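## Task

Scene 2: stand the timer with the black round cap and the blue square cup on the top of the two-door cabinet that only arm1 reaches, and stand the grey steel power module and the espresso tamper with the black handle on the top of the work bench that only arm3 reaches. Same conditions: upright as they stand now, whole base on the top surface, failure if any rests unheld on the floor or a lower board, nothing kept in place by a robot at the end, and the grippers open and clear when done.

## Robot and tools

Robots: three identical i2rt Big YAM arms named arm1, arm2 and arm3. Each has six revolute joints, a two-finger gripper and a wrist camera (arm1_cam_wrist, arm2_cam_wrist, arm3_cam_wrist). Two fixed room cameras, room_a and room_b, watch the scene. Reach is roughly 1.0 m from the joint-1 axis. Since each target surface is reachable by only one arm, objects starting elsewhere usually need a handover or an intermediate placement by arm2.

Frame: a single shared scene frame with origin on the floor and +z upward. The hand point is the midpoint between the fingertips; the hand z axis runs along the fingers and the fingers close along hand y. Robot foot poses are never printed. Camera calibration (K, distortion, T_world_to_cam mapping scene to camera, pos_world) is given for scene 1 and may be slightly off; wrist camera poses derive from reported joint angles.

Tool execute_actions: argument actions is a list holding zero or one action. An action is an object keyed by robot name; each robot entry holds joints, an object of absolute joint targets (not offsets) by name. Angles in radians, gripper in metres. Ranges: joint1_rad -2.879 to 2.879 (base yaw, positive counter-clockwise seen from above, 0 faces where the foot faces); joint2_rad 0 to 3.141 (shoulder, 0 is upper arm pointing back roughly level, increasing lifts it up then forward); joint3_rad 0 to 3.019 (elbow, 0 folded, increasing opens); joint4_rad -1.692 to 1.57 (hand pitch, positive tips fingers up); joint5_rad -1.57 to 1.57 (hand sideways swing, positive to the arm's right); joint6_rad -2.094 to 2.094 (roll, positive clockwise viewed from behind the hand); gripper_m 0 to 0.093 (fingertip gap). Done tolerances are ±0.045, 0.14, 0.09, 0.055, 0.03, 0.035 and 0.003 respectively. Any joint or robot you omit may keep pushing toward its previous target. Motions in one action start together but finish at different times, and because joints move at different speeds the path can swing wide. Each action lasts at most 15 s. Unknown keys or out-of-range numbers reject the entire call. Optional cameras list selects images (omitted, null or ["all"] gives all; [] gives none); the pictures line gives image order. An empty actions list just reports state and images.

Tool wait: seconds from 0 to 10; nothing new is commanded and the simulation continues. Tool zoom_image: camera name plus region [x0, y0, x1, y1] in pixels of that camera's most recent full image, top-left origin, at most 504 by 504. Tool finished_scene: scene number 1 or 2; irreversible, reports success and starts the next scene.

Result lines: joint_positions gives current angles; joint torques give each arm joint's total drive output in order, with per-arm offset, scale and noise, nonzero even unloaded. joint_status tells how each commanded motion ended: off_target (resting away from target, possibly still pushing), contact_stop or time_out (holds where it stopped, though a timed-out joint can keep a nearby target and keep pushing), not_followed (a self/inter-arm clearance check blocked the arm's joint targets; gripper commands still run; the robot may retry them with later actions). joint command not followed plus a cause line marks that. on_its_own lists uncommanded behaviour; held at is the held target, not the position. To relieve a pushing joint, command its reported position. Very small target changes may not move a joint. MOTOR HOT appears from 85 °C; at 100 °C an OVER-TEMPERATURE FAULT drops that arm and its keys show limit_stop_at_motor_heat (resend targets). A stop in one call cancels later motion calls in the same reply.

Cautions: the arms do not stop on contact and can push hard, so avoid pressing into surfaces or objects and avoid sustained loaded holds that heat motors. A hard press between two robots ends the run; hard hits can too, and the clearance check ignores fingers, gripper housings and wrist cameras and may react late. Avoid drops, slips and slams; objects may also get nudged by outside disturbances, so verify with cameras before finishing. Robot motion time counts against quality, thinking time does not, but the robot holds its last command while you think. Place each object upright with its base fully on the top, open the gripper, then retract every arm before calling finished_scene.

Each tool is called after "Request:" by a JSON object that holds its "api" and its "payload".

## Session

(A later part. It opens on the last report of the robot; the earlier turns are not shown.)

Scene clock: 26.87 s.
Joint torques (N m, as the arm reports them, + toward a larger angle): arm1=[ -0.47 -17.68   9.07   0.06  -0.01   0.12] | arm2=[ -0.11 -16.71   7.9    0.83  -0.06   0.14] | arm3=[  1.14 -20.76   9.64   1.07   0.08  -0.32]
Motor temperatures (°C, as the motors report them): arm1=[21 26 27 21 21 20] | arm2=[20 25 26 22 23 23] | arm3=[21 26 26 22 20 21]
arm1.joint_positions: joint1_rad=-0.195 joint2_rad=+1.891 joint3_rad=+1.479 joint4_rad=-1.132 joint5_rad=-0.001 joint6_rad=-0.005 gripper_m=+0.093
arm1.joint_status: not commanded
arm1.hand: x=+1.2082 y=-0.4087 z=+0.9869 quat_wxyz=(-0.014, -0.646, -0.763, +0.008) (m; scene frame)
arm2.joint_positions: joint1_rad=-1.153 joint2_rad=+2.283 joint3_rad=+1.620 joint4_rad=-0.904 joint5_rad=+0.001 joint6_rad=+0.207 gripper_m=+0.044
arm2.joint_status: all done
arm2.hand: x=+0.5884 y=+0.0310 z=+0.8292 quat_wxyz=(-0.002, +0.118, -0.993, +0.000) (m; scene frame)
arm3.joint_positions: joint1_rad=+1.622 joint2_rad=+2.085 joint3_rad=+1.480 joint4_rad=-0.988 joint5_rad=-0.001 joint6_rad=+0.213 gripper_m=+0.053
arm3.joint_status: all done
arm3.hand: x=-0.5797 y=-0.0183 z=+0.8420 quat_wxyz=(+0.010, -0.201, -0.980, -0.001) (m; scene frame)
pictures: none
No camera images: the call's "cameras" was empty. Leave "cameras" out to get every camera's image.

Request:
{"api": "execute_actions", "payload": {"actions": [{"arm2":{"joints":{"joint2_rad":2.28,"gripper_m":0.093}},"arm3":{"joints":{"joint2_rad":2.13,"joint4_rad":-0.95}}}], "cameras": []}}

Scene clock: 27.73 s.
Joint torques (N m, as the arm reports them, + toward a larger angle): arm1=[ -0.59 -17.63   9.05   0.07  -0.01   0.12] | arm2=[ -0.86 -18.5    8.04   0.82  -0.04   0.04] | arm3=[  1.37 -16.73   9.59   1.15   0.08  -0.3 ]
Motor temperatures (°C, as the motors report them): arm1=[21 26 27 21 21 20] | arm2=[20 25 26 22 23 23] | arm3=[21 26 26 22 20 21]
arm1.joint_positions: joint1_rad=-0.195 joint2_rad=+1.891 joint3_rad=+1.479 joint4_rad=-1.132 joint5_rad=-0.001 joint6_rad=-0.005 gripper_m=+0.093
arm1.joint_status: not commanded
arm1.hand: x=+1.2082 y=-0.4087 z=+0.9869 quat_wxyz=(-0.014, -0.646, -0.763, +0.008) (m; scene frame)
arm2.joint_positions: joint1_rad=-1.153 joint2_rad=+2.282 joint3_rad=+1.620 joint4_rad=-0.904 joint5_rad=+0.001 joint6_rad=+0.207 gripper_m=+0.093
arm2.joint_status: all done
arm2.hand: x=+0.5885 y=+0.0311 z=+0.8294 quat_wxyz=(-0.002, +0.118, -0.993, +0.000) (m; scene frame)
arm3.joint_positions: joint1_rad=+1.622 joint2_rad=+2.091 joint3_rad=+1.480 joint4_rad=-0.966 joint5_rad=-0.001 joint6_rad=+0.213 gripper_m=+0.053
arm3.joint_status: all done
arm3.hand: x=-0.5754 y=-0.0192 z=+0.8388 quat_wxyz=(+0.002, -0.201, -0.980, -0.001) (m; scene frame)
pictures: none
No camera images: the call's "cameras" was empty. Leave "cameras" out to get every camera's image.

Request:
{"api": "execute_actions", "payload": {"actions": [{"arm2":{"joints":{"joint2_rad":2.08,"joint4_rad":-1.1}},"arm3":{"joints":{"joint2_rad":2.08,"gripper_m":0.093}}}], "cameras": []}}

Request:
{"api": "execute_actions", "payload": {"actions": [{"arm2":{"joints":{"joint1_rad":-1.545,"joint2_rad":2.12,"joint3_rad":1.69,"joint6_rad":0}},"arm3":{"joints":{"joint3_rad":1.76,"joint2_rad":2.03,"joint4_rad":-1.28}}}], "cameras": ["arm2_cam_wrist"]}}

Request:
{"api": "execute_actions", "payload": {"actions": [{"arm2":{"joints":{"joint2_rad":2.28,"joint4_rad":-0.92}},"arm3":{"joints":{"joint1_rad":1.325,"joint6_rad":0}}}], "cameras": ["arm2_cam_wrist","arm3_cam_wrist","room_b"]}}

Scene clock: 29.33 s.
Joint torques (N m, as the arm reports them, + toward a larger angle): arm1=[ -0.58 -17.66   9.01   0.06  -0.02   0.12] | arm2=[ -0.75 -17.59   8.65  -0.35  -0.05   0.08] | arm3=[  1.37 -20.69   9.61   1.03   0.1   -0.29]
Motor temperatures (°C, as the motors report them): arm1=[21 26 27 21 21 20] | arm2=[20 25 26 22 23 23] | arm3=[21 26 26 22 20 21]
arm1.joint_positions: joint1_rad=-0.195 joint2_rad=+1.891 joint3_rad=+1.479 joint4_rad=-1.132 joint5_rad=-0.001 joint6_rad=-0.005 gripper_m=+0.093
arm1.joint_status: not commanded
arm1.hand: x=+1.2082 y=-0.4087 z=+0.9869 quat_wxyz=(-0.014, -0.646, -0.763, +0.008) (m; scene frame)
arm2.joint_positions: joint1_rad=-1.153 joint2_rad=+2.079 joint3_rad=+1.620 joint4_rad=-1.084 joint5_rad=+0.001 joint6_rad=+0.207 gripper_m=+0.093
arm2.joint_status: all done
arm2.hand: x=+0.5814 y=+0.0277 z=+0.9508 quat_wxyz=(-0.013, +0.118, -0.993, -0.004) (m; scene frame)
arm3.joint_positions: joint1_rad=+1.622 joint2_rad=+2.090 joint3_rad=+1.480 joint4_rad=-0.959 joint5_rad=-0.001 joint6_rad=+0.213 gripper_m=+0.093
arm3.joint_status: all done
arm3.hand: x=-0.5734 y=-0.0196 z=+0.8394 quat_wxyz=(-0.002, -0.201, -0.980, -0.001) (m; scene frame)
pictures: none
No camera images: the call's "cameras" was empty. Leave "cameras" out to get every camera's image.

Scene clock: 30.93 s.
Joint torques (N m, as the arm reports them, + toward a larger angle): arm1=[ -0.54 -17.53   9.04   0.06  -0.02   0.12] | arm2=[ -1.2  -17.19  10.61  -0.44  -0.1   -0.19] | arm3=[  1.47 -20.32  13.34   0.07   0.07  -0.32]
Motor temperatures (°C, as the motors report them): arm1=[21 26 28 21 21 20] | arm2=[20 25 26 22 23 23] | arm3=[21 26 27 22 20 21]
arm1.joint_positions: joint1_rad=-0.195 joint2_rad=+1.891 joint3_rad=+1.479 joint4_rad=-1.132 joint5_rad=-0.001 joint6_rad=-0.005 gripper_m=+0.093
arm1.joint_status: not commanded
arm1.hand: x=+1.2082 y=-0.4087 z=+0.9869 quat_wxyz=(-0.014, -0.646, -0.763, +0.008) (m; scene frame)
arm2.joint_positions: joint1_rad=-1.538 joint2_rad=+2.116 joint3_rad=+1.647 joint4_rad=-1.086 joint5_rad=+0.002 joint6_rad=+0.015 gripper_m=+0.093
arm2.joint_status: all done
arm2.hand: x=+0.6460 y=-0.2001 z=+0.9382 quat_wxyz=(-0.008, +0.022, -1.000, +0.001) (m; scene frame)
arm3.joint_positions: joint1_rad=+1.622 joint2_rad=+2.029 joint3_rad=+1.722 joint4_rad=-1.273 joint5_rad=-0.001 joint6_rad=+0.213 gripper_m=+0.093
arm3.joint_status: all done
arm3.hand: x=-0.5444 y=-0.0253 z=+0.9574 quat_wxyz=(+0.003, -0.201, -0.980, -0.001) (m; scene frame)
pictures: arm2_cam_wrist
camera_calibration (this result's frames):
arm2_cam_wrist: T_world_to_cam=[[0.0341368, -0.999377, 0.00897195, -0.234483], [-0.82512, -0.0231168, 0.564484, 0.00850967], [-0.563925, -0.0266726, -0.825395, 1.25433], [0, 0, 0, 1]] pos_world=[0.722373, -0.200684, 1.03262]
Images, in order (width x height): arm2_cam_wrist 504x504.

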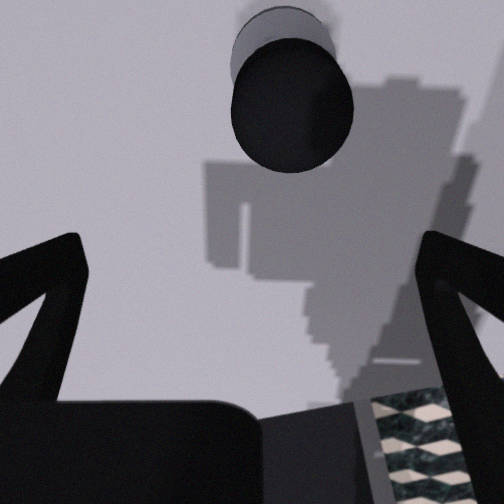

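Scene clock: 32.37 s.
Joint torques (N m, as the arm reports them, + toward a larger angle): arm1=[ -0.47 -17.56   9.02   0.08  -0.02   0.12] | arm2=[ -1.47 -20.1    8.64   1.13   0.    -0.11] | arm3=[  1.53 -19.96  13.33  -0.02  -0.05  -0.36]
Motor temperatures (°C, as the motors report them): arm1=[21 26 28 21 21 20] | arm2=[20 25 26 22 23 23] | arm3=[21 26 27 22 20 21]
arm1.joint_positions: joint1_rad=-0.195 joint2_rad=+1.891 joint3_rad=+1.479 joint4_rad=-1.132 joint5_rad=-0.001 joint6_rad=-0.005 gripper_m=+0.093
arm1.joint_status: not commanded
arm1.hand: x=+1.2082 y=-0.4087 z=+0.9869 quat_wxyz=(-0.014, -0.646, -0.763, +0.008) (m; scene frame)
arm2.joint_positions: joint1_rad=-1.538 joint2_rad=+2.298 joint3_rad=+1.664 joint4_rad=-0.937 joint5_rad=+0.002 joint6_rad=+0.015 gripper_m=+0.093
arm2.joint_status: all done
arm2.hand: x=+0.6564 y=-0.1996 z=+0.8330 quat_wxyz=(+0.001, +0.022, -1.000, +0.001) (m; scene frame)
arm3.joint_positions: joint1_rad=+1.323 joint2_rad=+2.029 joint3_rad=+1.722 joint4_rad=-1.273 joint5_rad=+0.001 joint6_rad=+0.016 gripper_m=+0.093
arm3.joint_status: all done
arm3.hand: x=-0.6055 y=-0.1975 z=+0.9572 quat_wxyz=(+0.003, -0.250, -0.968, -0.001) (m; scene frame)
pictures: arm2_cam_wrist, arm3_cam_wrist, room_b
camera_calibration (this result's frames):
arm2_cam_wrist: T_world_to_cam=[[0.0342909, -0.999368, 0.0094167, -0.233811], [-0.814886, -0.0225033, 0.579185, 0.0576041], [-0.578607, -0.0275343, -0.815142, 1.17436], [0, 0, 0, 1]] pos_world=[0.734452, -0.200032, 0.92611]
arm3_cam_wrist: T_world_to_cam=[[-0.477905, -0.878409, -0.00201419, -0.462429], [-0.706581, 0.383056, 0.594988, -0.915464], [-0.521872, 0.285771, -0.803732, 0.631815], [0, 0, 0, 1]] pos_world=[-0.53812, -0.236082, 1.05157]
Images, in order (width x height): arm2_cam_wrist 504x504, arm3_cam_wrist 504x504, room_b 504x504.

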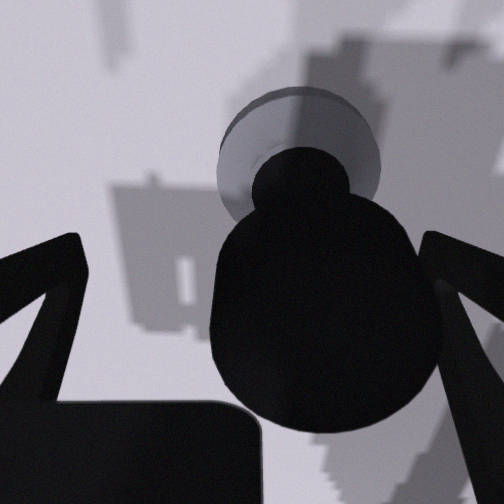

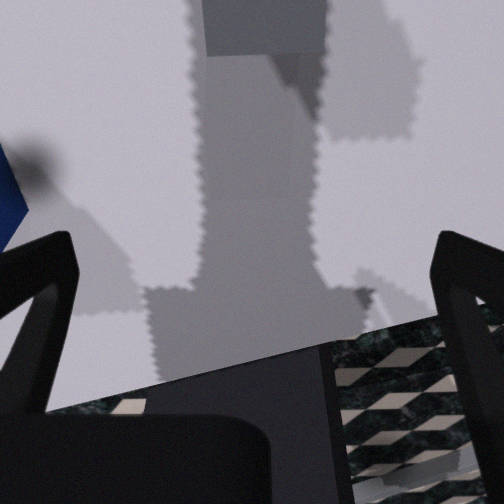

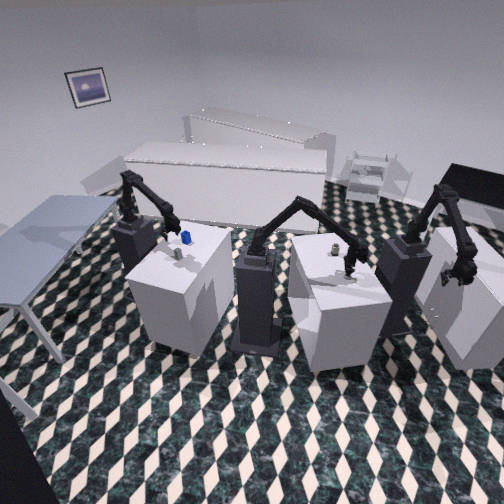

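Request:
{"api": "execute_actions", "payload": {"actions": [{"arm2":{"joints":{"joint1_rad":-1.57,"joint4_rad":-0.9}},"arm3":{"joints":{"joint2_rad":2.255,"joint3_rad":1.82,"joint4_rad":-1.075}}}], "cameras": ["arm2_cam_wrist","arm3_cam_wrist"]}}

Scene clock: 33.80 s.
Joint torques (N m, as the arm reports them, + toward a larger angle): arm1=[ -0.46 -17.71   9.01   0.05  -0.01   0.12] | arm2=[ -0.61 -19.74   8.78   0.96  -0.06  -0.19] | arm3=[  1.12 -24.52  11.66   0.94  -0.02  -0.31]
Motor temperatures (°C, as the motors report them): arm1=[21 26 28 21 21 20] | arm2=[20 25 26 22 23 23] | arm3=[21 26 27 22 20 21]
arm1.joint_positions: joint1_rad=-0.195 joint2_rad=+1.891 joint3_rad=+1.479 joint4_rad=-1.132 joint5_rad=-0.001 joint6_rad=-0.005 gripper_m=+0.093
arm1.joint_status: not commanded
arm1.hand: x=+1.2082 y=-0.4087 z=+0.9869 quat_wxyz=(-0.014, -0.646, -0.763, +0.008) (m; scene frame)
arm2.joint_positions: joint1_rad=-1.570 joint2_rad=+2.298 joint3_rad=+1.664 joint4_rad=-0.918 joint5_rad=+0.002 joint6_rad=+0.014 gripper_m=+0.093
arm2.joint_status: all done
arm2.hand: x=+0.6621 y=-0.2197 z=+0.8331 quat_wxyz=(-0.009, +0.006, -1.000, +0.001) (m; scene frame)
arm3.joint_positions: joint1_rad=+1.323 joint2_rad=+2.278 joint3_rad=+1.790 joint4_rad=-1.084 joint5_rad=+0.001 joint6_rad=+0.016 gripper_m=+0.093
arm3.joint_status: all done
arm3.hand: x=-0.5657 y=-0.2185 z=+0.8282 quat_wxyz=(-0.001, -0.250, -0.968, +0.000) (m; scene frame)
pictures: arm2_cam_wrist, arm3_cam_wrist
camera_calibration (this result's frames):
arm2_cam_wrist: T_world_to_cam=[[0.00246922, -0.999957, 0.00897621, -0.232778], [-0.82631, 0.00301526, 0.563208, 0.0881916], [-0.563211, -0.00880782, -0.826267, 1.18029], [0, 0, 0, 1]] pos_world=[0.738199, -0.222638, 0.927652]
arm3_cam_wrist: T_world_to_cam=[[-0.477901, -0.878411, -0.00208611, -0.462048], [-0.710958, 0.385401, 0.588222, -0.798895], [-0.515897, 0.282595, -0.808697, 0.561722], [0, 0, 0, 1]] pos_world=[-0.499003, -0.256714, 0.923226]
Images, in order (width x height): arm2_cam_wrist 504x504, arm3_cam_wrist 504x504.

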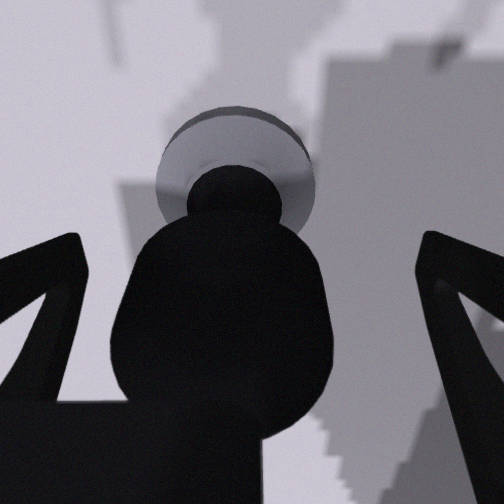

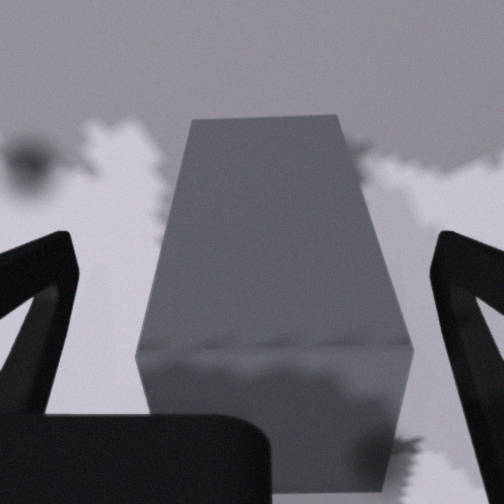

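Request:
{"api": "execute_actions", "payload": {"actions": [{"arm2":{"joints":{"gripper_m":0.02}},"arm3":{"joints":{"gripper_m":0.015}},"arm1":{"joints":{"joint3_rad":1.38,"joint4_rad":-1.04}}}], "cameras": []}}

Request:
{"api": "execute_actions", "payload": {"actions": [{"arm2":{"joints":{"joint2_rad":2.0,"joint4_rad":-1.2}},"arm3":{"joints":{"joint2_rad":2.1,"joint4_rad":-1.25}}}], "cameras": []}}

Request:
{"api": "execute_actions", "payload": {"actions": [{"arm2":{"joints":{"joint1_rad":1.5}},"arm3":{"joints":{"joint1_rad":-1.3}},"arm1":{"joints":{"joint1_rad":-1.715}}}], "cameras": ["arm1_cam_wrist"]}}

Request:
{"api": "execute_actions", "payload": {"actions": [{"arm2":{"joints":{"joint2_rad":2.22,"joint4_rad":-0.93}},"arm3":{"joints":{"joint2_rad":2.23,"joint4_rad":-1.08}}}], "cameras": ["room_b","arm3_cam_wrist"]}}

Scene clock: 35.03 s.
Joint torques (N m, as the arm reports them, + toward a larger angle): arm1=[ -0.46 -17.52   7.45   0.95  -0.01   0.12] | arm2=[ -0.78 -20.44   8.7    1.05  -0.05  -0.11] | arm3=[  2.06 -23.67  11.71   0.82  -0.03  -0.32]
Motor temperatures (°C, as the motors report them): arm1=[21 26 28 21 21 20] | arm2=[20 25 26 22 23 23] | arm3=[21 27 27 22 20 21]
arm1.joint_positions: joint1_rad=-0.195 joint2_rad=+1.895 joint3_rad=+1.374 joint4_rad=-1.051 joint5_rad=-0.001 joint6_rad=-0.005 gripper_m=+0.093
arm1.joint_status: all done
arm1.hand: x=+1.2045 y=-0.3847 z=+0.9486 quat_wxyz=(-0.003, -0.646, -0.763, -0.002) (m; scene frame)
arm2.joint_positions: joint1_rad=-1.569 joint2_rad=+2.298 joint3_rad=+1.664 joint4_rad=-0.917 joint5_rad=+0.001 joint6_rad=+0.014 gripper_m=+0.042
arm2.joint_status: gripper_m off_target (ended at +0.042, target +0.020)
arm2.hand: x=+0.6623 y=-0.2190 z=+0.8333 quat_wxyz=(-0.009, +0.007, -1.000, +0.000) (m; scene frame)
arm3.joint_positions: joint1_rad=+1.323 joint2_rad=+2.278 joint3_rad=+1.790 joint4_rad=-1.083 joint5_rad=+0.001 joint6_rad=+0.014 gripper_m=+0.040
arm3.joint_status: gripper_m off_target (ended at +0.040, target +0.015)
arm3.hand: x=-0.5654 y=-0.2186 z=+0.8282 quat_wxyz=(-0.002, -0.249, -0.968, +0.000) (m; scene frame)
pictures: none
No camera images: the call's "cameras" was empty. Leave "cameras" out to get every camera's image.

Scene clock: 36.57 s.
Joint torques (N m, as the arm reports them, + toward a larger angle): arm1=[ -0.47 -17.45   7.44   0.91  -0.01   0.12] | arm2=[ -0.6  -19.64   9.92  -0.11  -0.02  -0.13] | arm3=[  1.68 -22.34  12.39   0.1   -0.02  -0.27]
Motor temperatures (°C, as the motors report them): arm1=[21 26 28 21 21 20] | arm2=[20 25 26 22 23 23] | arm3=[21 27 27 22 20 21]
arm1.joint_positions: joint1_rad=-0.195 joint2_rad=+1.895 joint3_rad=+1.374 joint4_rad=-1.051 joint5_rad=-0.001 joint6_rad=-0.005 gripper_m=+0.093
arm1.joint_status: not commanded
arm1.hand: x=+1.2045 y=-0.3847 z=+0.9486 quat_wxyz=(-0.003, -0.646, -0.763, -0.002) (m; scene frame)
arm2.joint_positions: joint1_rad=-1.569 joint2_rad=+2.032 joint3_rad=+1.659 joint4_rad=-1.185 joint5_rad=+0.001 joint6_rad=+0.014 gripper_m=+0.042
arm2.joint_status: all done
arm2.hand: x=+0.6357 y=-0.2196 z=+0.9916 quat_wxyz=(-0.006, +0.007, -1.000, +0.001) (m; scene frame)
arm3.joint_positions: joint1_rad=+1.323 joint2_rad=+2.113 joint3_rad=+1.790 joint4_rad=-1.243 joint5_rad=+0.001 joint6_rad=+0.014 gripper_m=+0.040
arm3.joint_status: all done
arm3.hand: x=-0.5817 y=-0.2101 z=+0.9310 quat_wxyz=(-0.004, -0.249, -0.968, +0.001) (m; scene frame)
pictures: none
No camera images: the call's "cameras" was empty. Leave "cameras" out to get every camera's image.

Scene clock: 39.40 s.
Joint torques (N m, as the arm reports them, + toward a larger angle): arm1=[  0.11 -17.52   7.39   0.39  -0.07   0.11] | arm2=[ -1.94 -19.23  10.03  -0.44   0.16  -0.16] | arm3=[  2.2  -22.58  12.38  -0.02  -0.03  -0.26]
Motor temperatures (°C, as the motors report them): arm1=[21 26 27 21 21 20] | arm2=[20 25 27 22 23 23] | arm3=[21 27 28 22 20 21]
arm1.joint_positions: joint1_rad=-1.718 joint2_rad=+1.895 joint3_rad=+1.374 joint4_rad=-1.040 joint5_rad=+0.000 joint6_rad=-0.005 gripper_m=+0.093
arm1.joint_status: all done
arm1.hand: x=+0.5899 y=+0.0351 z=+0.9437 quat_wxyz=(-0.002, -0.994, -0.106, +0.002) (m; scene frame)
arm2.joint_positions: joint1_rad=+1.503 joint2_rad=+2.032 joint3_rad=+1.659 joint4_rad=-1.185 joint5_rad=-0.003 joint6_rad=+0.012 gripper_m=+0.042
arm2.joint_status: all done
arm2.hand: x=-0.5833 y=-0.2108 z=+0.9930 quat_wxyz=(+0.002, +1.000, -0.027, -0.007) (m; scene frame)
arm3.joint_positions: joint1_rad=-1.312 joint2_rad=+2.120 joint3_rad=+1.790 joint4_rad=-1.242 joint5_rad=+0.003 joint6_rad=+0.012 gripper_m=+0.040
arm3.joint_status: all done
arm3.hand: x=-1.7836 y=+0.0811 z=+0.9231 quat_wxyz=(+0.002, -1.000, -0.002, -0.002) (m; scene frame)
pictures: arm1_cam_wrist
camera_calibration (this result's frames):
arm1_cam_wrist: T_world_to_cam=[[-0.203103, 0.97914, 0.00576726, 0.0836042], [0.790922, 0.160582, 0.590471, -1.02262], [0.577228, 0.124488, -0.807038, 0.543974], [0, 0, 0, 1]] pos_world=[0.511792, 0.0146359, 1.04235]
Images, in order (width x height): arm1_cam_wrist 504x504.

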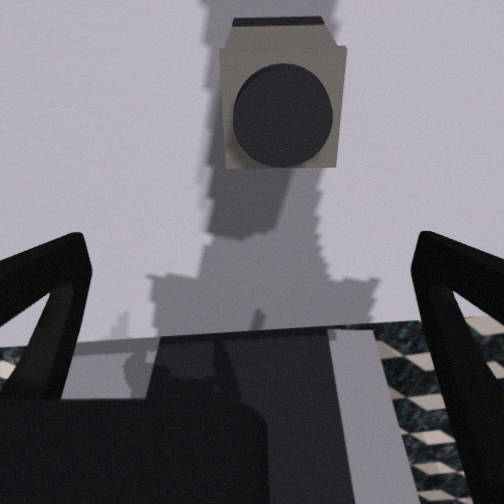

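Scene clock: 40.73 s.
Joint torques (N m, as the arm reports them, + toward a larger angle): arm1=[  0.2  -17.52   7.39   0.42  -0.07   0.12] | arm2=[ -1.07 -21.88   9.53   1.03   0.08  -0.12] | arm3=[  2.72 -25.57  11.72   0.95  -0.07  -0.27]
Motor temperatures (°C, as the motors report them): arm1=[21 26 27 21 21 20] | arm2=[20 25 27 22 23 23] | arm3=[21 27 28 22 20 21]
arm1.joint_positions: joint1_rad=-1.718 joint2_rad=+1.895 joint3_rad=+1.374 joint4_rad=-1.040 joint5_rad=+0.000 joint6_rad=-0.005 gripper_m=+0.093
arm1.joint_status: not commanded
arm1.hand: x=+0.5899 y=+0.0351 z=+0.9437 quat_wxyz=(-0.002, -0.994, -0.106, +0.002) (m; scene frame)
arm2.joint_positions: joint1_rad=+1.503 joint2_rad=+2.262 joint3_rad=+1.655 joint4_rad=-0.947 joint5_rad=-0.003 joint6_rad=+0.012 gripper_m=+0.042
arm2.joint_status: all done
arm2.hand: x=-0.6067 y=-0.2101 z=+0.8538 quat_wxyz=(+0.002, +1.000, -0.027, -0.009) (m; scene frame)
arm3.joint_positions: joint1_rad=-1.312 joint2_rad=+2.270 joint3_rad=+1.790 joint4_rad=-1.089 joint5_rad=+0.003 joint6_rad=+0.012 gripper_m=+0.040
arm3.joint_status: all done
arm3.hand: x=-1.8016 y=+0.0808 z=+0.8290 quat_wxyz=(+0.002, -1.000, -0.002, -0.001) (m; scene frame)
pictures: arm3_cam_wrist, room_b
camera_calibration (this result's frames):
arm3_cam_wrist: T_world_to_cam=[[-0.011526, 0.999933, 0.000977946, -0.103858], [0.806876, 0.00872297, 0.590657, 0.969531], [0.590609, 0.00759697, -0.806922, 1.85448], [0, 0, 0, 1]] pos_world=[-1.87876, 0.0813053, 0.923859]
Images, in order (width x height): arm3_cam_wrist 504x504, room_b 504x504.

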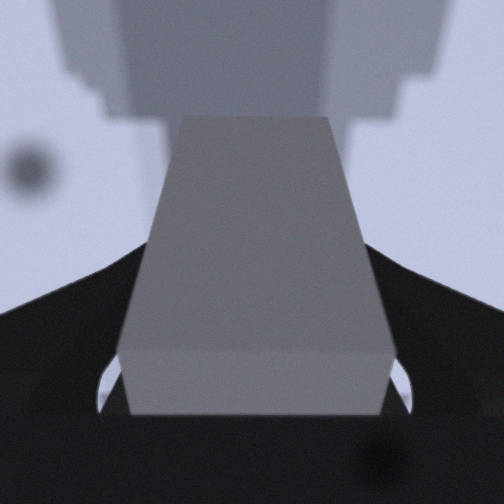

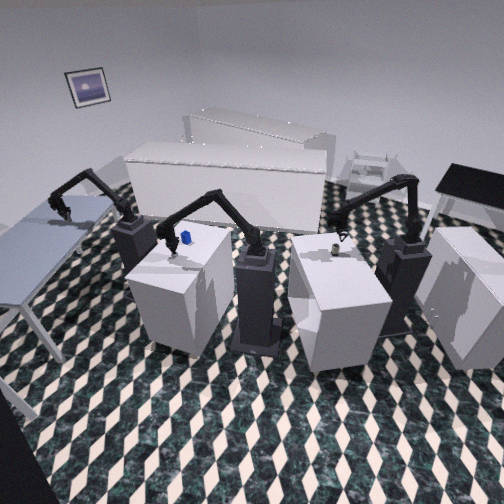

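Request:
{"api": "execute_actions", "payload": {"actions": [{"arm2":{"joints":{"joint2_rad":2.31,"joint4_rad":-0.9}},"arm3":{"joints":{"joint2_rad":2.31,"joint4_rad":-1.055}},"arm1":{"joints":{"joint1_rad":-1.745,"joint2_rad":2.11,"joint3_rad":1.41,"joint4_rad":-0.82}}}], "cameras": ["arm1_cam_wrist"]}}

Scene clock: 42.03 s.
Joint torques (N m, as the arm reports them, + toward a larger angle): arm1=[ -1.01 -21.7    7.98   0.89  -0.07   0.11] | arm2=[ -1.06 -18.15   8.87   0.96   0.04  -0.09] | arm3=[  2.37 -22.02  11.54   0.77  -0.07  -0.35]
Motor temperatures (°C, as the motors report them): arm1=[21 26 27 21 21 20] | arm2=[20 25 27 22 23 23] | arm3=[21 27 28 22 20 21]
arm1.joint_positions: joint1_rad=-1.732 joint2_rad=+2.131 joint3_rad=+1.383 joint4_rad=-0.830 joint5_rad=+0.000 joint6_rad=-0.005 gripper_m=+0.093
arm1.joint_status: all done
arm1.hand: x=+0.5712 y=+0.0385 z=+0.8213 quat_wxyz=(-0.001, -0.995, -0.099, -0.007) (m; scene frame)
arm2.joint_positions: joint1_rad=+1.503 joint2_rad=+2.300 joint3_rad=+1.658 joint4_rad=-0.914 joint5_rad=-0.002 joint6_rad=+0.011 gripper_m=+0.042
arm2.joint_status: all done
arm2.hand: x=-0.6078 y=-0.2100 z=+0.8318 quat_wxyz=(+0.001, +1.000, -0.026, -0.008) (m; scene frame)
arm3.joint_positions: joint1_rad=-1.312 joint2_rad=+2.303 joint3_rad=+1.790 joint4_rad=-1.063 joint5_rad=+0.003 joint6_rad=+0.012 gripper_m=+0.040
arm3.joint_status: all done
arm3.hand: x=-1.8016 y=+0.0807 z=+0.8080 quat_wxyz=(+0.001, -1.000, -0.002, -0.004) (m; scene frame)
pictures: arm1_cam_wrist
camera_calibration (this result's frames):
arm1_cam_wrist: T_world_to_cam=[[-0.189808, 0.981803, 0.00589203, 0.0694257], [0.782952, 0.147739, 0.604284, -0.942384], [0.592417, 0.119311, -0.796747, 0.43871], [0, 0, 0, 1]] pos_world=[0.49112, 0.0187212, 0.9186]
Images, in order (width x height): arm1_cam_wrist 504x504.

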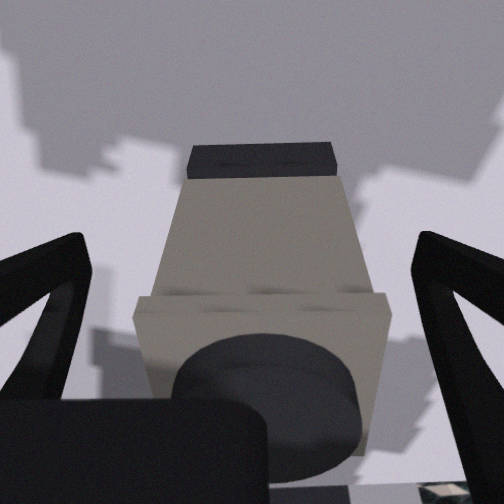

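Request:
{"api": "execute_actions", "payload": {"actions": [{"arm2":{"joints":{"gripper_m":0.093}},"arm3":{"joints":{"gripper_m":0.093}},"arm1":{"joints":{"gripper_m":0.02}}}], "cameras": ["arm3_cam_wrist"]}}

Request:
{"api": "execute_actions", "payload": {"actions": [{"arm2":{"joints":{"joint2_rad":2.08,"joint4_rad":-1.14}},"arm3":{"joints":{"joint2_rad":2.0,"joint4_rad":-1.33}},"arm1":{"joints":{"joint2_rad":1.95,"joint4_rad":-1.01}}}], "cameras": []}}

Request:
{"api": "execute_actions", "payload": {"actions": [{"arm2":{"joints":{"joint1_rad":1.195,"joint2_rad":2.14,"joint3_rad":1.78,"joint4_rad":-1.17}},"arm3":{"joints":{"joint1_rad":0.2,"joint3_rad":1.68,"joint4_rad":-1.22}},"arm1":{"joints":{"joint1_rad":1.7}}}], "cameras": ["arm1_cam_wrist","arm2_cam_wrist","room_b"]}}

Scene clock: 42.90 s.
Joint torques (N m, as the arm reports them, + toward a larger angle): arm1=[ -1.09 -21.85   8.     0.87  -0.07   0.12] | arm2=[ -1.67 -18.28   8.97   0.74   0.11  -0.15] | arm3=[  1.62 -21.61  11.49   0.87  -0.06  -0.32]
Motor temperatures (°C, as the motors report them): arm1=[21 26 27 21 21 20] | arm2=[20 25 27 22 23 23] | arm3=[21 27 28 22 20 21]
arm1.joint_positions: joint1_rad=-1.732 joint2_rad=+2.131 joint3_rad=+1.383 joint4_rad=-0.830 joint5_rad=+0.000 joint6_rad=-0.005 gripper_m=+0.045
arm1.joint_status: gripper_m off_target (ended at +0.045, target +0.020)
arm1.hand: x=+0.5711 y=+0.0387 z=+0.8213 quat_wxyz=(-0.001, -0.995, -0.099, -0.007) (m; scene frame)
arm2.joint_positions: joint1_rad=+1.503 joint2_rad=+2.301 joint3_rad=+1.658 joint4_rad=-0.914 joint5_rad=-0.002 joint6_rad=+0.011 gripper_m=+0.093
arm2.joint_status: all done
arm2.hand: x=-0.6075 y=-0.2100 z=+0.8311 quat_wxyz=(+0.001, +1.000, -0.026, -0.007) (m; scene frame)
arm3.joint_positions: joint1_rad=-1.312 joint2_rad=+2.308 joint3_rad=+1.790 joint4_rad=-1.063 joint5_rad=+0.003 joint6_rad=+0.012 gripper_m=+0.093
arm3.joint_status: all done
arm3.hand: x=-1.8008 y=+0.0807 z=+0.8048 quat_wxyz=(+0.001, -1.000, -0.002, -0.006) (m; scene frame)
pictures: arm3_cam_wrist
camera_calibration (this result's frames):
arm3_cam_wrist: T_world_to_cam=[[-0.0119142, 0.999929, 0.00065675, -0.104214], [0.799828, 0.00913578, 0.60016, 0.962837], [0.600111, 0.0076757, -0.79988, 1.84589], [0, 0, 0, 1]] pos_world=[-1.87908, 0.0812415, 0.898701]
Images, in order (width x height): arm3_cam_wrist 504x504.

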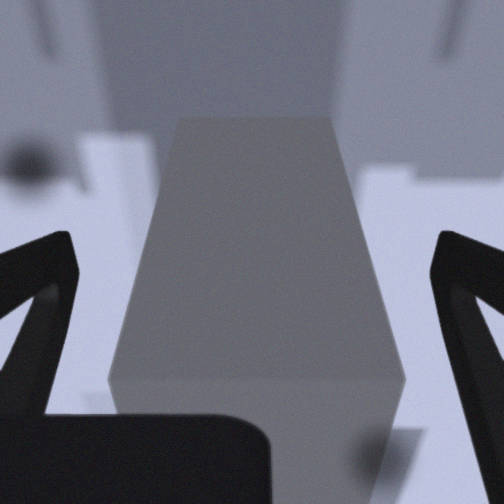

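Scene clock: 44.47 s.
Joint torques (N m, as the arm reports them, + toward a larger angle): arm1=[ -1.1  -17.94   8.86   0.    -0.07   0.12] | arm2=[ -1.5  -18.62   9.24  -0.22   0.04  -0.13] | arm3=[  2.21 -21.27  11.87   0.3   -0.11  -0.31]
Motor temperatures (°C, as the motors report them): arm1=[21 26 27 21 21 20] | arm2=[20 25 27 22 23 23] | arm3=[21 28 28 22 20 21]
arm1.joint_positions: joint1_rad=-1.732 joint2_rad=+1.944 joint3_rad=+1.383 joint4_rad=-1.002 joint5_rad=+0.000 joint6_rad=-0.005 gripper_m=+0.045
arm1.joint_status: all done
arm1.hand: x=+0.5805 y=+0.0409 z=+0.9211 quat_wxyz=(-0.002, -0.995, -0.099, +0.001) (m; scene frame)
arm2.joint_positions: joint1_rad=+1.503 joint2_rad=+2.079 joint3_rad=+1.671 joint4_rad=-1.124 joint5_rad=-0.002 joint6_rad=+0.011 gripper_m=+0.093
arm2.joint_status: all done
arm2.hand: x=-0.5988 y=-0.2102 z=+0.9694 quat_wxyz=(+0.001, +0.999, -0.026, -0.019) (m; scene frame)
arm3.joint_positions: joint1_rad=-1.312 joint2_rad=+2.014 joint3_rad=+1.799 joint4_rad=-1.323 joint5_rad=+0.003 joint6_rad=+0.012 gripper_m=+0.093
arm3.joint_status: all done
arm3.hand: x=-1.7722 y=+0.0812 z=+0.9912 quat_wxyz=(+0.001, -1.000, -0.002, +0.015) (m; scene frame)
pictures: none
No camera images: the call's "cameras" was empty. Leave "cameras" out to get every camera's image.

Scene clock: 47.23 s.
Joint torques (N m, as the arm reports them, + toward a larger angle): arm1=[ -0.75 -18.19   8.93   0.01   0.01   0.12] | arm2=[ -1.68 -18.15  10.86  -0.25  -0.05  -0.04] | arm3=[  0.79 -21.27   9.39   0.27   0.1   -0.28]
Motor temperatures (°C, as the motors report them): arm1=[21 26 28 21 21 20] | arm2=[20 26 27 22 23 23] | arm3=[21 28 28 22 20 21]
arm1.joint_positions: joint1_rad=+1.707 joint2_rad=+1.946 joint3_rad=+1.383 joint4_rad=-1.002 joint5_rad=-0.001 joint6_rad=-0.004 gripper_m=+0.045
arm1.joint_status: all done
arm1.hand: x=+1.6027 y=+0.4044 z=+0.9249 quat_wxyz=(-0.005, +0.245, -0.969, +0.001) (m; scene frame)
arm2.joint_positions: joint1_rad=+1.202 joint2_rad=+2.139 joint3_rad=+1.736 joint4_rad=-1.155 joint5_rad=+0.002 joint6_rad=+0.011 gripper_m=+0.093
arm2.joint_status: all done
arm2.hand: x=-0.5738 y=-0.0211 z=+0.9557 quat_wxyz=(-0.001, +0.984, -0.176, -0.006) (m; scene frame)
arm3.joint_positions: joint1_rad=+0.205 joint2_rad=+2.015 joint3_rad=+1.679 joint4_rad=-1.217 joint5_rad=-0.001 joint6_rad=+0.012 gripper_m=+0.093
arm3.joint_status: all done
arm3.hand: x=-1.1677 y=-0.5193 z=+0.9481 quat_wxyz=(-0.007, -0.724, -0.690, +0.005) (m; scene frame)
pictures: arm1_cam_wrist, arm2_cam_wrist, room_b
camera_calibration (this result's frames):
arm1_cam_wrist: T_world_to_cam=[[0.468281, -0.88346, 0.0145086, -0.403075], [-0.719834, -0.371926, 0.586097, 0.768761], [-0.512397, -0.284902, -0.810111, 1.81298], [0, 0, 0, 1]] pos_world=[1.6711, 0.446341, 1.02399]
arm2_cam_wrist: T_world_to_cam=[[0.356221, 0.934375, 0.00713384, 0.213352], [0.768429, -0.297283, 0.566692, -0.0972846], [0.531623, -0.196386, -0.823899, 1.20933], [0, 0, 0, 1]] pos_world=[-0.64415, 0.00922285, 1.04997]
Images, in order (width x height): arm1_cam_wrist 504x504, arm2_cam_wrist 504x504, room_b 504x504.

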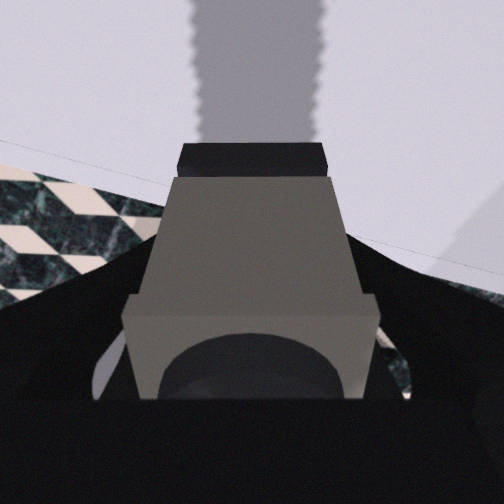

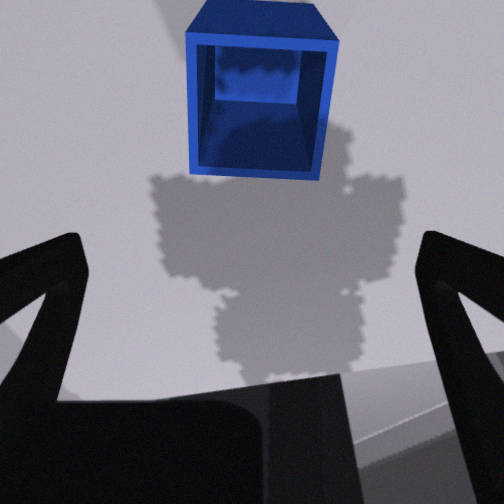

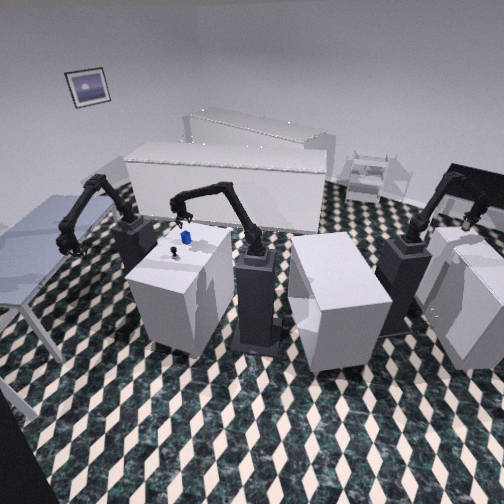

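Request:
{"api": "execute_actions", "payload": {"actions": [{"arm2":{"joints":{"joint2_rad":2.34,"joint3_rad":1.81,"joint4_rad":-0.98,"joint6_rad":0.07}},"arm1":{"joints":{"joint1_rad":1.55,"joint2_rad":2.17,"joint3_rad":1.53,"joint4_rad":-0.87}}}], "cameras": ["arm2_cam_wrist"]}}

Request:
{"api": "execute_actions", "payload": {"actions": [{"arm2":{"joints":{"gripper_m":0.03}},"arm1":{"joints":{"joint2_rad":2.25,"joint4_rad":-0.84}}}], "cameras": ["arm1_cam_wrist"]}}

Scene clock: 48.77 s.
Joint torques (N m, as the arm reports them, + toward a larger angle): arm1=[  0.65 -23.14   8.31   0.61  -0.06   0.12] | arm2=[ -1.86 -20.8    8.8    1.14  -0.09   0.12] | arm3=[  1.24 -21.7    9.42   0.38   0.05  -0.32]
Motor temperatures (°C, as the motors report them): arm1=[21 26 28 21 21 20] | arm2=[20 26 27 22 23 23] | arm3=[21 28 28 22 20 21]
arm1.joint_positions: joint1_rad=+1.538 joint2_rad=+2.192 joint3_rad=+1.503 joint4_rad=-0.875 joint5_rad=+0.000 joint6_rad=-0.004 gripper_m=+0.045
arm1.joint_status: all done
arm1.hand: x=+1.6835 y=+0.3334 z=+0.8280 quat_wxyz=(-0.007, +0.162, -0.987, +0.002) (m; scene frame)
arm2.joint_positions: joint1_rad=+1.202 joint2_rad=+2.356 joint3_rad=+1.788 joint4_rad=-0.998 joint5_rad=+0.002 joint6_rad=+0.055 gripper_m=+0.093
arm2.joint_status: all done
arm2.hand: x=-0.5963 y=-0.0132 z=+0.8376 quat_wxyz=(-0.001, +0.980, -0.198, -0.003) (m; scene frame)
arm3.joint_positions: joint1_rad=+0.205 joint2_rad=+2.015 joint3_rad=+1.679 joint4_rad=-1.217 joint5_rad=-0.001 joint6_rad=+0.012 gripper_m=+0.093
arm3.joint_status: not commanded
arm3.hand: x=-1.1677 y=-0.5193 z=+0.9481 quat_wxyz=(-0.007, -0.724, -0.690, +0.005) (m; scene frame)
pictures: arm2_cam_wrist
camera_calibration (this result's frames):
arm2_cam_wrist: T_world_to_cam=[[0.396454, 0.918028, 0.00701576, 0.238694], [0.751225, -0.328793, 0.572325, -0.0261381], [0.527717, -0.22163, -0.819997, 1.11959], [0, 0, 0, 1]] pos_world=[-0.66582, 0.0204119, 0.931341]
Images, in order (width x height): arm2_cam_wrist 504x504.

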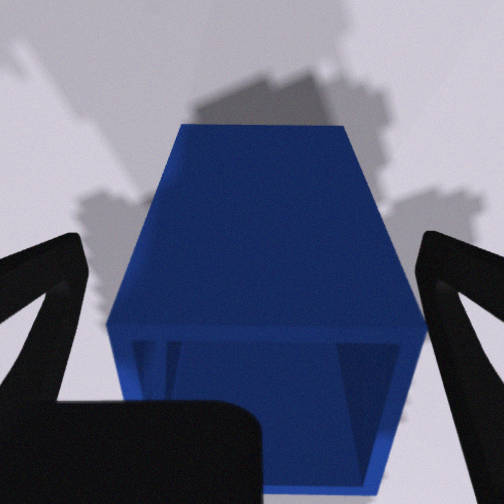

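Scene clock: 49.57 s.
Joint torques (N m, as the arm reports them, + toward a larger angle): arm1=[  0.65 -20.13   7.93   0.68  -0.1    0.12] | arm2=[ -1.28 -20.79   8.66   0.86  -0.07   0.08] | arm3=[  1.22 -21.26   9.41   0.38   0.09  -0.26]
Motor temperatures (°C, as the motors report them): arm1=[21 26 28 21 21 20] | arm2=[20 26 27 22 23 23] | arm3=[21 28 28 22 20 21]
arm1.joint_positions: joint1_rad=+1.538 joint2_rad=+2.237 joint3_rad=+1.506 joint4_rad=-0.846 joint5_rad=+0.001 joint6_rad=-0.005 gripper_m=+0.045
arm1.joint_status: all done
arm1.hand: x=+1.6812 y=+0.3326 z=+0.8027 quat_wxyz=(+0.001, +0.163, -0.987, +0.003) (m; scene frame)
arm2.joint_positions: joint1_rad=+1.202 joint2_rad=+2.356 joint3_rad=+1.788 joint4_rad=-0.998 joint5_rad=+0.001 joint6_rad=+0.056 gripper_m=+0.052
arm2.joint_status: gripper_m off_target (ended at +0.052, target +0.030)
arm2.hand: x=-0.5963 y=-0.0133 z=+0.8376 quat_wxyz=(-0.001, +0.980, -0.198, -0.003) (m; scene frame)
arm3.joint_positions: joint1_rad=+0.205 joint2_rad=+2.015 joint3_rad=+1.679 joint4_rad=-1.217 joint5_rad=-0.001 joint6_rad=+0.012 gripper_m=+0.093
arm3.joint_status: not commanded
arm3.hand: x=-1.1677 y=-0.5193 z=+0.9481 quat_wxyz=(-0.007, -0.724, -0.690, +0.005) (m; scene frame)
pictures: arm1_cam_wrist
camera_calibration (this result's frames):
arm1_cam_wrist: T_world_to_cam=[[0.313845, -0.949343, 0.0157643, -0.220939], [-0.765417, -0.243147, 0.595833, 0.896203], [-0.561817, -0.199066, -0.802954, 1.78258], [0, 0, 0, 1]] pos_world=[1.75679, 0.363011, 0.900822]
Images, in order (width x height): arm1_cam_wrist 504x504.

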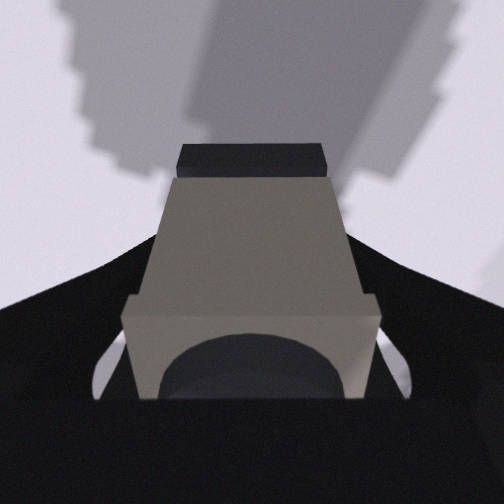

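Request:
{"api": "execute_actions", "payload": {"actions": [{"arm2":{"joints":{"joint2_rad":2.2,"joint4_rad":-1.15}},"arm1":{"joints":{"gripper_m":0.093}}}], "cameras": []}}

Request:
{"api": "execute_actions", "payload": {"actions": [{"arm2":{"joints":{"joint1_rad":-1.35,"joint6_rad":-0.27}},"arm1":{"joints":{"joint2_rad":1.9,"joint4_rad":-1.15}},"arm3":{"joints":{"joint1_rad":1.305}}}], "cameras": ["arm3_cam_wrist"]}}

Request:
{"api": "execute_actions", "payload": {"actions": [{"arm2":{"joints":{"joint2_rad":2.31,"joint4_rad":-1.0}},"arm1":{"joints":{"joint1_rad":-0.1,"joint2_rad":1.75,"joint3_rad":1.22,"joint4_rad":-1.0}},"arm3":{"joints":{"joint2_rad":2.18,"joint4_rad":-1.03}}}], "cameras": ["arm3_cam_wrist","room_b"]}}

Scene clock: 51.10 s.
Joint torques (N m, as the arm reports them, + toward a larger angle): arm1=[  0.62 -19.92   7.92   0.69  -0.07   0.11] | arm2=[ -1.7  -18.9    9.32  -0.29  -0.02   0.1 ] | arm3=[  1.02 -21.06   9.29   0.33   0.06  -0.29]
Motor temperatures (°C, as the motors report them): arm1=[21 26 28 21 21 20] | arm2=[20 26 27 22 23 23] | arm3=[21 28 28 22 20 21]
arm1.joint_positions: joint1_rad=+1.538 joint2_rad=+2.238 joint3_rad=+1.506 joint4_rad=-0.846 joint5_rad=+0.001 joint6_rad=-0.004 gripper_m=+0.093
arm1.joint_status: all done
arm1.hand: x=+1.6810 y=+0.3326 z=+0.8023 quat_wxyz=(+0.001, +0.163, -0.987, +0.003) (m; scene frame)
arm2.joint_positions: joint1_rad=+1.202 joint2_rad=+2.198 joint3_rad=+1.788 joint4_rad=-1.134 joint5_rad=+0.001 joint6_rad=+0.056 gripper_m=+0.052
arm2.joint_status: all done
arm2.hand: x=-0.5916 y=-0.0149 z=+0.9376 quat_wxyz=(-0.002, +0.980, -0.198, -0.014) (m; scene frame)
arm3.joint_positions: joint1_rad=+0.205 joint2_rad=+2.015 joint3_rad=+1.679 joint4_rad=-1.217 joint5_rad=-0.001 joint6_rad=+0.012 gripper_m=+0.093
arm3.joint_status: not commanded
arm3.hand: x=-1.1677 y=-0.5193 z=+0.9481 quat_wxyz=(-0.007, -0.724, -0.690, +0.005) (m; scene frame)
pictures: none
No camera images: the call's "cameras" was empty. Leave "cameras" out to get every camera's image.

Scene clock: 53.67 s.
Joint torques (N m, as the arm reports them, + toward a larger angle): arm1=[  0.7  -18.15   8.88   0.09  -0.07   0.11] | arm2=[ -1.4  -19.36   9.36  -0.04  -0.03  -0.21] | arm3=[  0.72 -21.13   9.5    0.43   0.13  -0.28]
Motor temperatures (°C, as the motors report them): arm1=[21 27 28 21 21 20] | arm2=[20 26 27 22 23 23] | arm3=[21 28 28 22 20 21]
arm1.joint_positions: joint1_rad=+1.538 joint2_rad=+1.893 joint3_rad=+1.513 joint4_rad=-1.142 joint5_rad=+0.001 joint6_rad=-0.004 gripper_m=+0.093
arm1.joint_status: all done
arm1.hand: x=+1.6620 y=+0.3272 z=+0.9982 quat_wxyz=(-0.027, +0.163, -0.986, -0.001) (m; scene frame)
arm2.joint_positions: joint1_rad=-1.350 joint2_rad=+2.201 joint3_rad=+1.788 joint4_rad=-1.134 joint5_rad=+0.001 joint6_rad=-0.255 gripper_m=+0.053
arm2.joint_status: all done
arm2.hand: x=+0.6619 y=-0.0765 z=+0.9346 quat_wxyz=(-0.011, +0.248, -0.969, +0.001) (m; scene frame)
arm3.joint_positions: joint1_rad=+1.317 joint2_rad=+2.015 joint3_rad=+1.679 joint4_rad=-1.217 joint5_rad=-0.002 joint6_rad=+0.012 gripper_m=+0.093
arm3.joint_status: all done
arm3.hand: x=-0.6080 y=-0.1995 z=+0.9498 quat_wxyz=(-0.010, -0.251, -0.968, +0.001) (m; scene frame)
pictures: arm3_cam_wrist
camera_calibration (this result's frames):
arm3_cam_wrist: T_world_to_cam=[[-0.479507, -0.877523, -0.00523013, -0.463156], [-0.720228, 0.390137, 0.573641, -0.898703], [-0.501343, 0.278832, -0.81909, 0.650814], [0, 0, 0, 1]] pos_world=[-0.543077, -0.237281, 1.04619]
Images, in order (width x height): arm3_cam_wrist 504x504.

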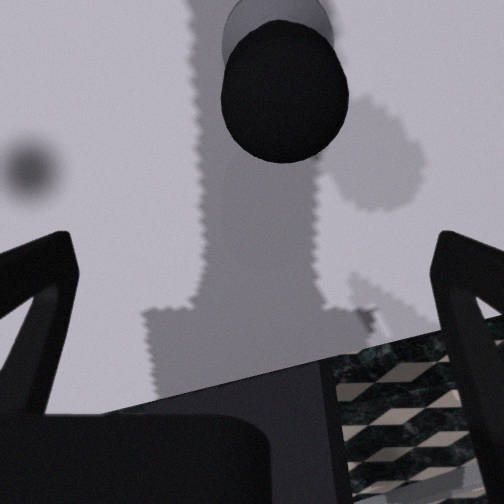

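Scene clock: 55.60 s.
Joint torques (N m, as the arm reports them, + toward a larger angle): arm1=[  0.06 -16.59   6.63   0.57  -0.04   0.11] | arm2=[ -0.25 -19.99   8.55   1.05  -0.13  -0.15] | arm3=[  0.32 -23.85   9.81   0.89   0.09  -0.28]
Motor temperatures (°C, as the motors report them): arm1=[21 27 28 21 21 20] | arm2=[20 26 27 22 23 23] | arm3=[21 28 28 22 20 21]
arm1.joint_positions: joint1_rad=-0.102 joint2_rad=+1.756 joint3_rad=+1.224 joint4_rad=-1.002 joint5_rad=+0.000 joint6_rad=-0.004 gripper_m=+0.093
arm1.joint_status: all done
arm1.hand: x=+1.2427 y=-0.3348 z=+0.9679 quat_wxyz=(-0.018, -0.610, -0.792, +0.011) (m; scene frame)
arm2.joint_positions: joint1_rad=-1.350 joint2_rad=+2.336 joint3_rad=+1.788 joint4_rad=-1.017 joint5_rad=+0.001 joint6_rad=-0.255 gripper_m=+0.053
arm2.joint_status: all done
arm2.hand: x=+0.6666 y=-0.0754 z=+0.8489 quat_wxyz=(-0.002, +0.248, -0.969, +0.001) (m; scene frame)
arm3.joint_positions: joint1_rad=+1.317 joint2_rad=+2.204 joint3_rad=+1.667 joint4_rad=-1.039 joint5_rad=-0.002 joint6_rad=+0.012 gripper_m=+0.093
arm3.joint_status: all done
arm3.hand: x=-0.5928 y=-0.2075 z=+0.8328 quat_wxyz=(+0.001, -0.251, -0.968, -0.002) (m; scene frame)
pictures: arm3_cam_wrist, room_b
camera_calibration (this result's frames):
arm3_cam_wrist: T_world_to_cam=[[-0.479578, -0.877484, -0.00512564, -0.463632], [-0.708899, 0.383985, 0.591623, -0.827029], [-0.517171, 0.287363, -0.806199, 0.546546], [0, 0, 0, 1]] pos_world=[-0.52597, -0.24632, 0.927538]
Images, in order (width x height): arm3_cam_wrist 504x504, room_b 504x504.

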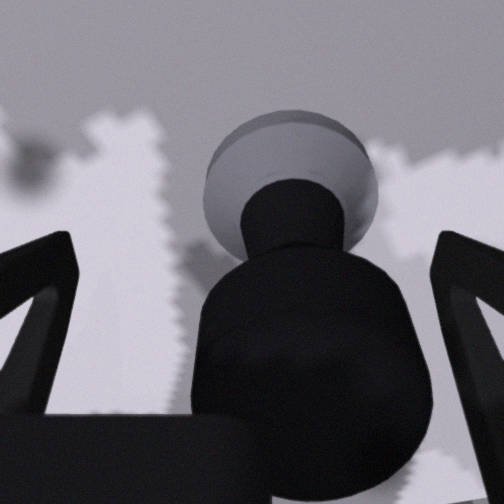

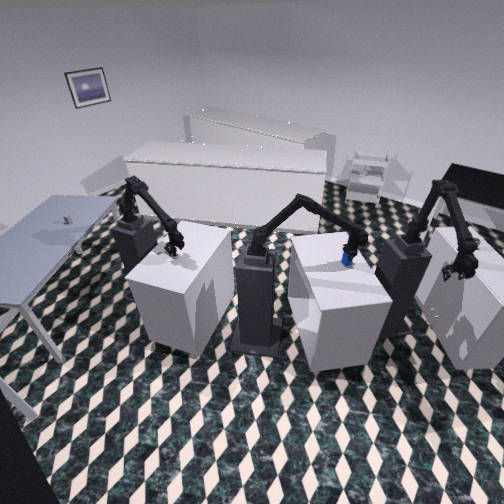

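Request:
{"api": "execute_actions", "payload": {"actions": [{"arm2":{"joints":{"joint2_rad":2.385,"joint4_rad":-0.98}},"arm3":{"joints":{"joint1_rad":1.288}}}], "cameras": []}}

Request:
{"api": "execute_actions", "payload": {"actions": [{"arm2":{"joints":{"joint2_rad":2.36,"gripper_m":0.093}},"arm3":{"joints":{"gripper_m":0.02}}}], "cameras": []}}

Request:
{"api": "execute_actions", "payload": {"actions": [{"arm2":{"joints":{"joint2_rad":2.1,"joint4_rad":-1.25}},"arm3":{"joints":{"joint2_rad":2.02,"joint4_rad":-1.19}}}], "cameras": []}}

Request:
{"api": "execute_actions", "payload": {"actions": [{"arm2":{"joints":{"joint1_rad":0.3,"joint2_rad":1.4,"joint3_rad":1.4}},"arm3":{"joints":{"joint1_rad":-1.0}},"arm1":{"joints":{"joint1_rad":-1.485}}}], "cameras": ["arm1_cam_wrist","arm3_cam_wrist"]}}

Scene clock: 56.57 s.
Joint torques (N m, as the arm reports them, + toward a larger angle): arm1=[  0.05 -16.32   6.63   0.55  -0.04   0.12] | arm2=[ -1.14 -17.81   8.62   1.    -0.04  -0.14] | arm3=[  0.16 -23.28   9.73   0.99   0.1   -0.32]
Motor temperatures (°C, as the motors report them): arm1=[21 26 27 21 21 20] | arm2=[20 26 27 22 23 23] | arm3=[21 28 28 22 20 21]
arm1.joint_positions: joint1_rad=-0.102 joint2_rad=+1.756 joint3_rad=+1.224 joint4_rad=-1.002 joint5_rad=+0.000 joint6_rad=-0.004 gripper_m=+0.093
arm1.joint_status: not commanded
arm1.hand: x=+1.2427 y=-0.3348 z=+0.9679 quat_wxyz=(-0.018, -0.610, -0.792, +0.011) (m; scene frame)
arm2.joint_positions: joint1_rad=-1.350 joint2_rad=+2.357 joint3_rad=+1.789 joint4_rad=-0.994 joint5_rad=+0.001 joint6_rad=-0.255 gripper_m=+0.053
arm2.joint_status: all done
arm2.hand: x=+0.6682 y=-0.0750 z=+0.8359 quat_wxyz=(-0.004, +0.248, -0.969, +0.001) (m; scene frame)
arm3.joint_positions: joint1_rad=+1.299 joint2_rad=+2.204 joint3_rad=+1.667 joint4_rad=-1.039 joint5_rad=-0.002 joint6_rad=+0.012 gripper_m=+0.093
arm3.joint_status: all done
arm3.hand: x=-0.5982 y=-0.2174 z=+0.8328 quat_wxyz=(+0.001, -0.260, -0.966, -0.002) (m; scene frame)
pictures: none
No camera images: the call's "cameras" was empty. Leave "cameras" out to get every camera's image.

Scene clock: 57.23 s.
Joint torques (N m, as the arm reports them, + toward a larger angle): arm1=[  0.09 -16.41   6.62   0.54  -0.04   0.11] | arm2=[ -1.19 -19.86   8.47   0.94  -0.15  -0.12] | arm3=[  0.45 -23.29   9.82   0.88   0.08  -0.28]
Motor temperatures (°C, as the motors report them): arm1=[21 26 27 21 21 20] | arm2=[20 26 27 22 23 23] | arm3=[21 28 28 22 20 21]
arm1.joint_positions: joint1_rad=-0.102 joint2_rad=+1.756 joint3_rad=+1.224 joint4_rad=-1.002 joint5_rad=+0.000 joint6_rad=-0.004 gripper_m=+0.093
arm1.joint_status: not commanded
arm1.hand: x=+1.2427 y=-0.3348 z=+0.9679 quat_wxyz=(-0.018, -0.610, -0.792, +0.011) (m; scene frame)
arm2.joint_positions: joint1_rad=-1.350 joint2_rad=+2.358 joint3_rad=+1.789 joint4_rad=-0.994 joint5_rad=+0.001 joint6_rad=-0.256 gripper_m=+0.093
arm2.joint_status: all done
arm2.hand: x=+0.6680 y=-0.0750 z=+0.8354 quat_wxyz=(-0.004, +0.249, -0.969, +0.001) (m; scene frame)
arm3.joint_positions: joint1_rad=+1.299 joint2_rad=+2.204 joint3_rad=+1.667 joint4_rad=-1.038 joint5_rad=-0.002 joint6_rad=+0.012 gripper_m=+0.042
arm3.joint_status: gripper_m off_target (ended at +0.042, target +0.020)
arm3.hand: x=-0.5981 y=-0.2174 z=+0.8328 quat_wxyz=(+0.001, -0.260, -0.966, -0.002) (m; scene frame)
pictures: none
No camera images: the call's "cameras" was empty. Leave "cameras" out to get every camera's image.

Scene clock: 58.67 s.
Joint torques (N m, as the arm reports them, + toward a larger angle): arm1=[  0.04 -16.37   6.65   0.57  -0.03   0.11] | arm2=[ -0.7  -19.26   9.2   -0.33  -0.05  -0.22] | arm3=[  0.44 -22.04  10.99   0.11   0.08  -0.3 ]
Motor temperatures (°C, as the motors report them): arm1=[21 26 27 21 21 20] | arm2=[20 26 27 22 23 23] | arm3=[21 28 28 22 20 21]
arm1.joint_positions: joint1_rad=-0.102 joint2_rad=+1.756 joint3_rad=+1.224 joint4_rad=-1.002 joint5_rad=+0.000 joint6_rad=-0.004 gripper_m=+0.093
arm1.joint_status: not commanded
arm1.hand: x=+1.2427 y=-0.3348 z=+0.9679 quat_wxyz=(-0.018, -0.610, -0.792, +0.011) (m; scene frame)
arm2.joint_positions: joint1_rad=-1.350 joint2_rad=+2.105 joint3_rad=+1.794 joint4_rad=-1.234 joint5_rad=+0.001 joint6_rad=-0.256 gripper_m=+0.093
arm2.joint_status: all done
arm2.hand: x=+0.6498 y=-0.0795 z=+0.9964 quat_wxyz=(-0.012, +0.249, -0.969, +0.001) (m; scene frame)
arm3.joint_positions: joint1_rad=+1.299 joint2_rad=+2.042 joint3_rad=+1.661 joint4_rad=-1.183 joint5_rad=-0.002 joint6_rad=+0.012 gripper_m=+0.042
arm3.joint_status: all done
arm3.hand: x=-0.6134 y=-0.2090 z=+0.9275 quat_wxyz=(-0.005, -0.260, -0.966, +0.000) (m; scene frame)
pictures: none
No camera images: the call's "cameras" was empty. Leave "cameras" out to get every camera's image.

Scene clock: 61.00 s.
Joint torques (N m, as the arm reports them, + toward a larger angle): arm1=[  0.   -16.31   6.61   0.53  -0.06   0.11] | arm2=[ -1.35 -11.     9.37   0.42  -0.05  -0.12] | arm3=[  2.48 -22.89  11.14   0.06  -0.12  -0.3 ]
Motor temperatures (°C, as the motors report them): arm1=[21 26 27 21 21 20] | arm2=[20 26 27 22 23 23] | arm3=[21 28 28 22 20 21]
arm1.joint_positions: joint1_rad=-1.485 joint2_rad=+1.756 joint3_rad=+1.224 joint4_rad=-1.002 joint5_rad=+0.000 joint6_rad=-0.004 gripper_m=+0.093
arm1.joint_status: all done
arm1.hand: x=+0.6692 y=-0.0652 z=+0.9636 quat_wxyz=(-0.006, -0.975, -0.220, +0.016) (m; scene frame)
arm2.joint_positions: joint1_rad=+0.306 joint2_rad=+1.403 joint3_rad=+1.391 joint4_rad=-1.235 joint5_rad=+0.000 joint6_rad=-0.257 gripper_m=+0.093
arm2.joint_status: all done
arm2.hand: x=-0.1315 y=+0.2236 z=+1.2155 quat_wxyz=(-0.109, +0.870, -0.466, -0.118) (m; scene frame)
arm3.joint_positions: joint1_rad=-1.012 joint2_rad=+2.048 joint3_rad=+1.661 joint4_rad=-1.182 joint5_rad=+0.003 joint6_rad=+0.012 gripper_m=+0.042
arm3.joint_status: all done
arm3.hand: x=-1.7253 y=-0.0982 z=+0.9207 quat_wxyz=(+0.001, -0.988, -0.152, +0.000) (m; scene frame)
pictures: arm1_cam_wrist, arm3_cam_wrist
camera_calibration (this result's frames):
arm1_cam_wrist: T_world_to_cam=[[-0.422817, 0.906203, 0.00460105, 0.341176], [0.74766, 0.345966, 0.566844, -1.01722], [0.512084, 0.243111, -0.823812, 0.594292], [0, 0, 0, 1]] pos_world=[0.600466, -0.101729, 1.06462]
arm3_cam_wrist: T_world_to_cam=[[-0.307084, 0.951682, 0.000457405, -0.438317], [0.768087, 0.247559, 0.590556, 0.811983], [0.561908, 0.181702, -0.806997, 1.85237], [0, 0, 0, 1]] pos_world=[-1.79914, -0.120456, 1.01554]
Images, in order (width x height): arm1_cam_wrist 504x504, arm3_cam_wrist 504x504.

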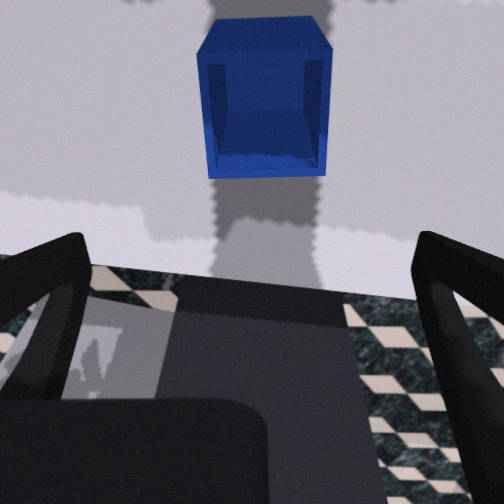

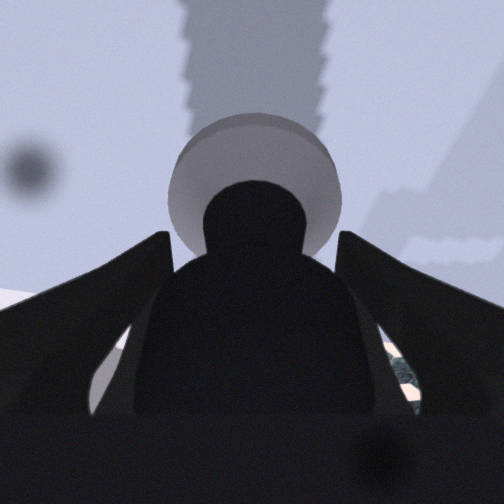

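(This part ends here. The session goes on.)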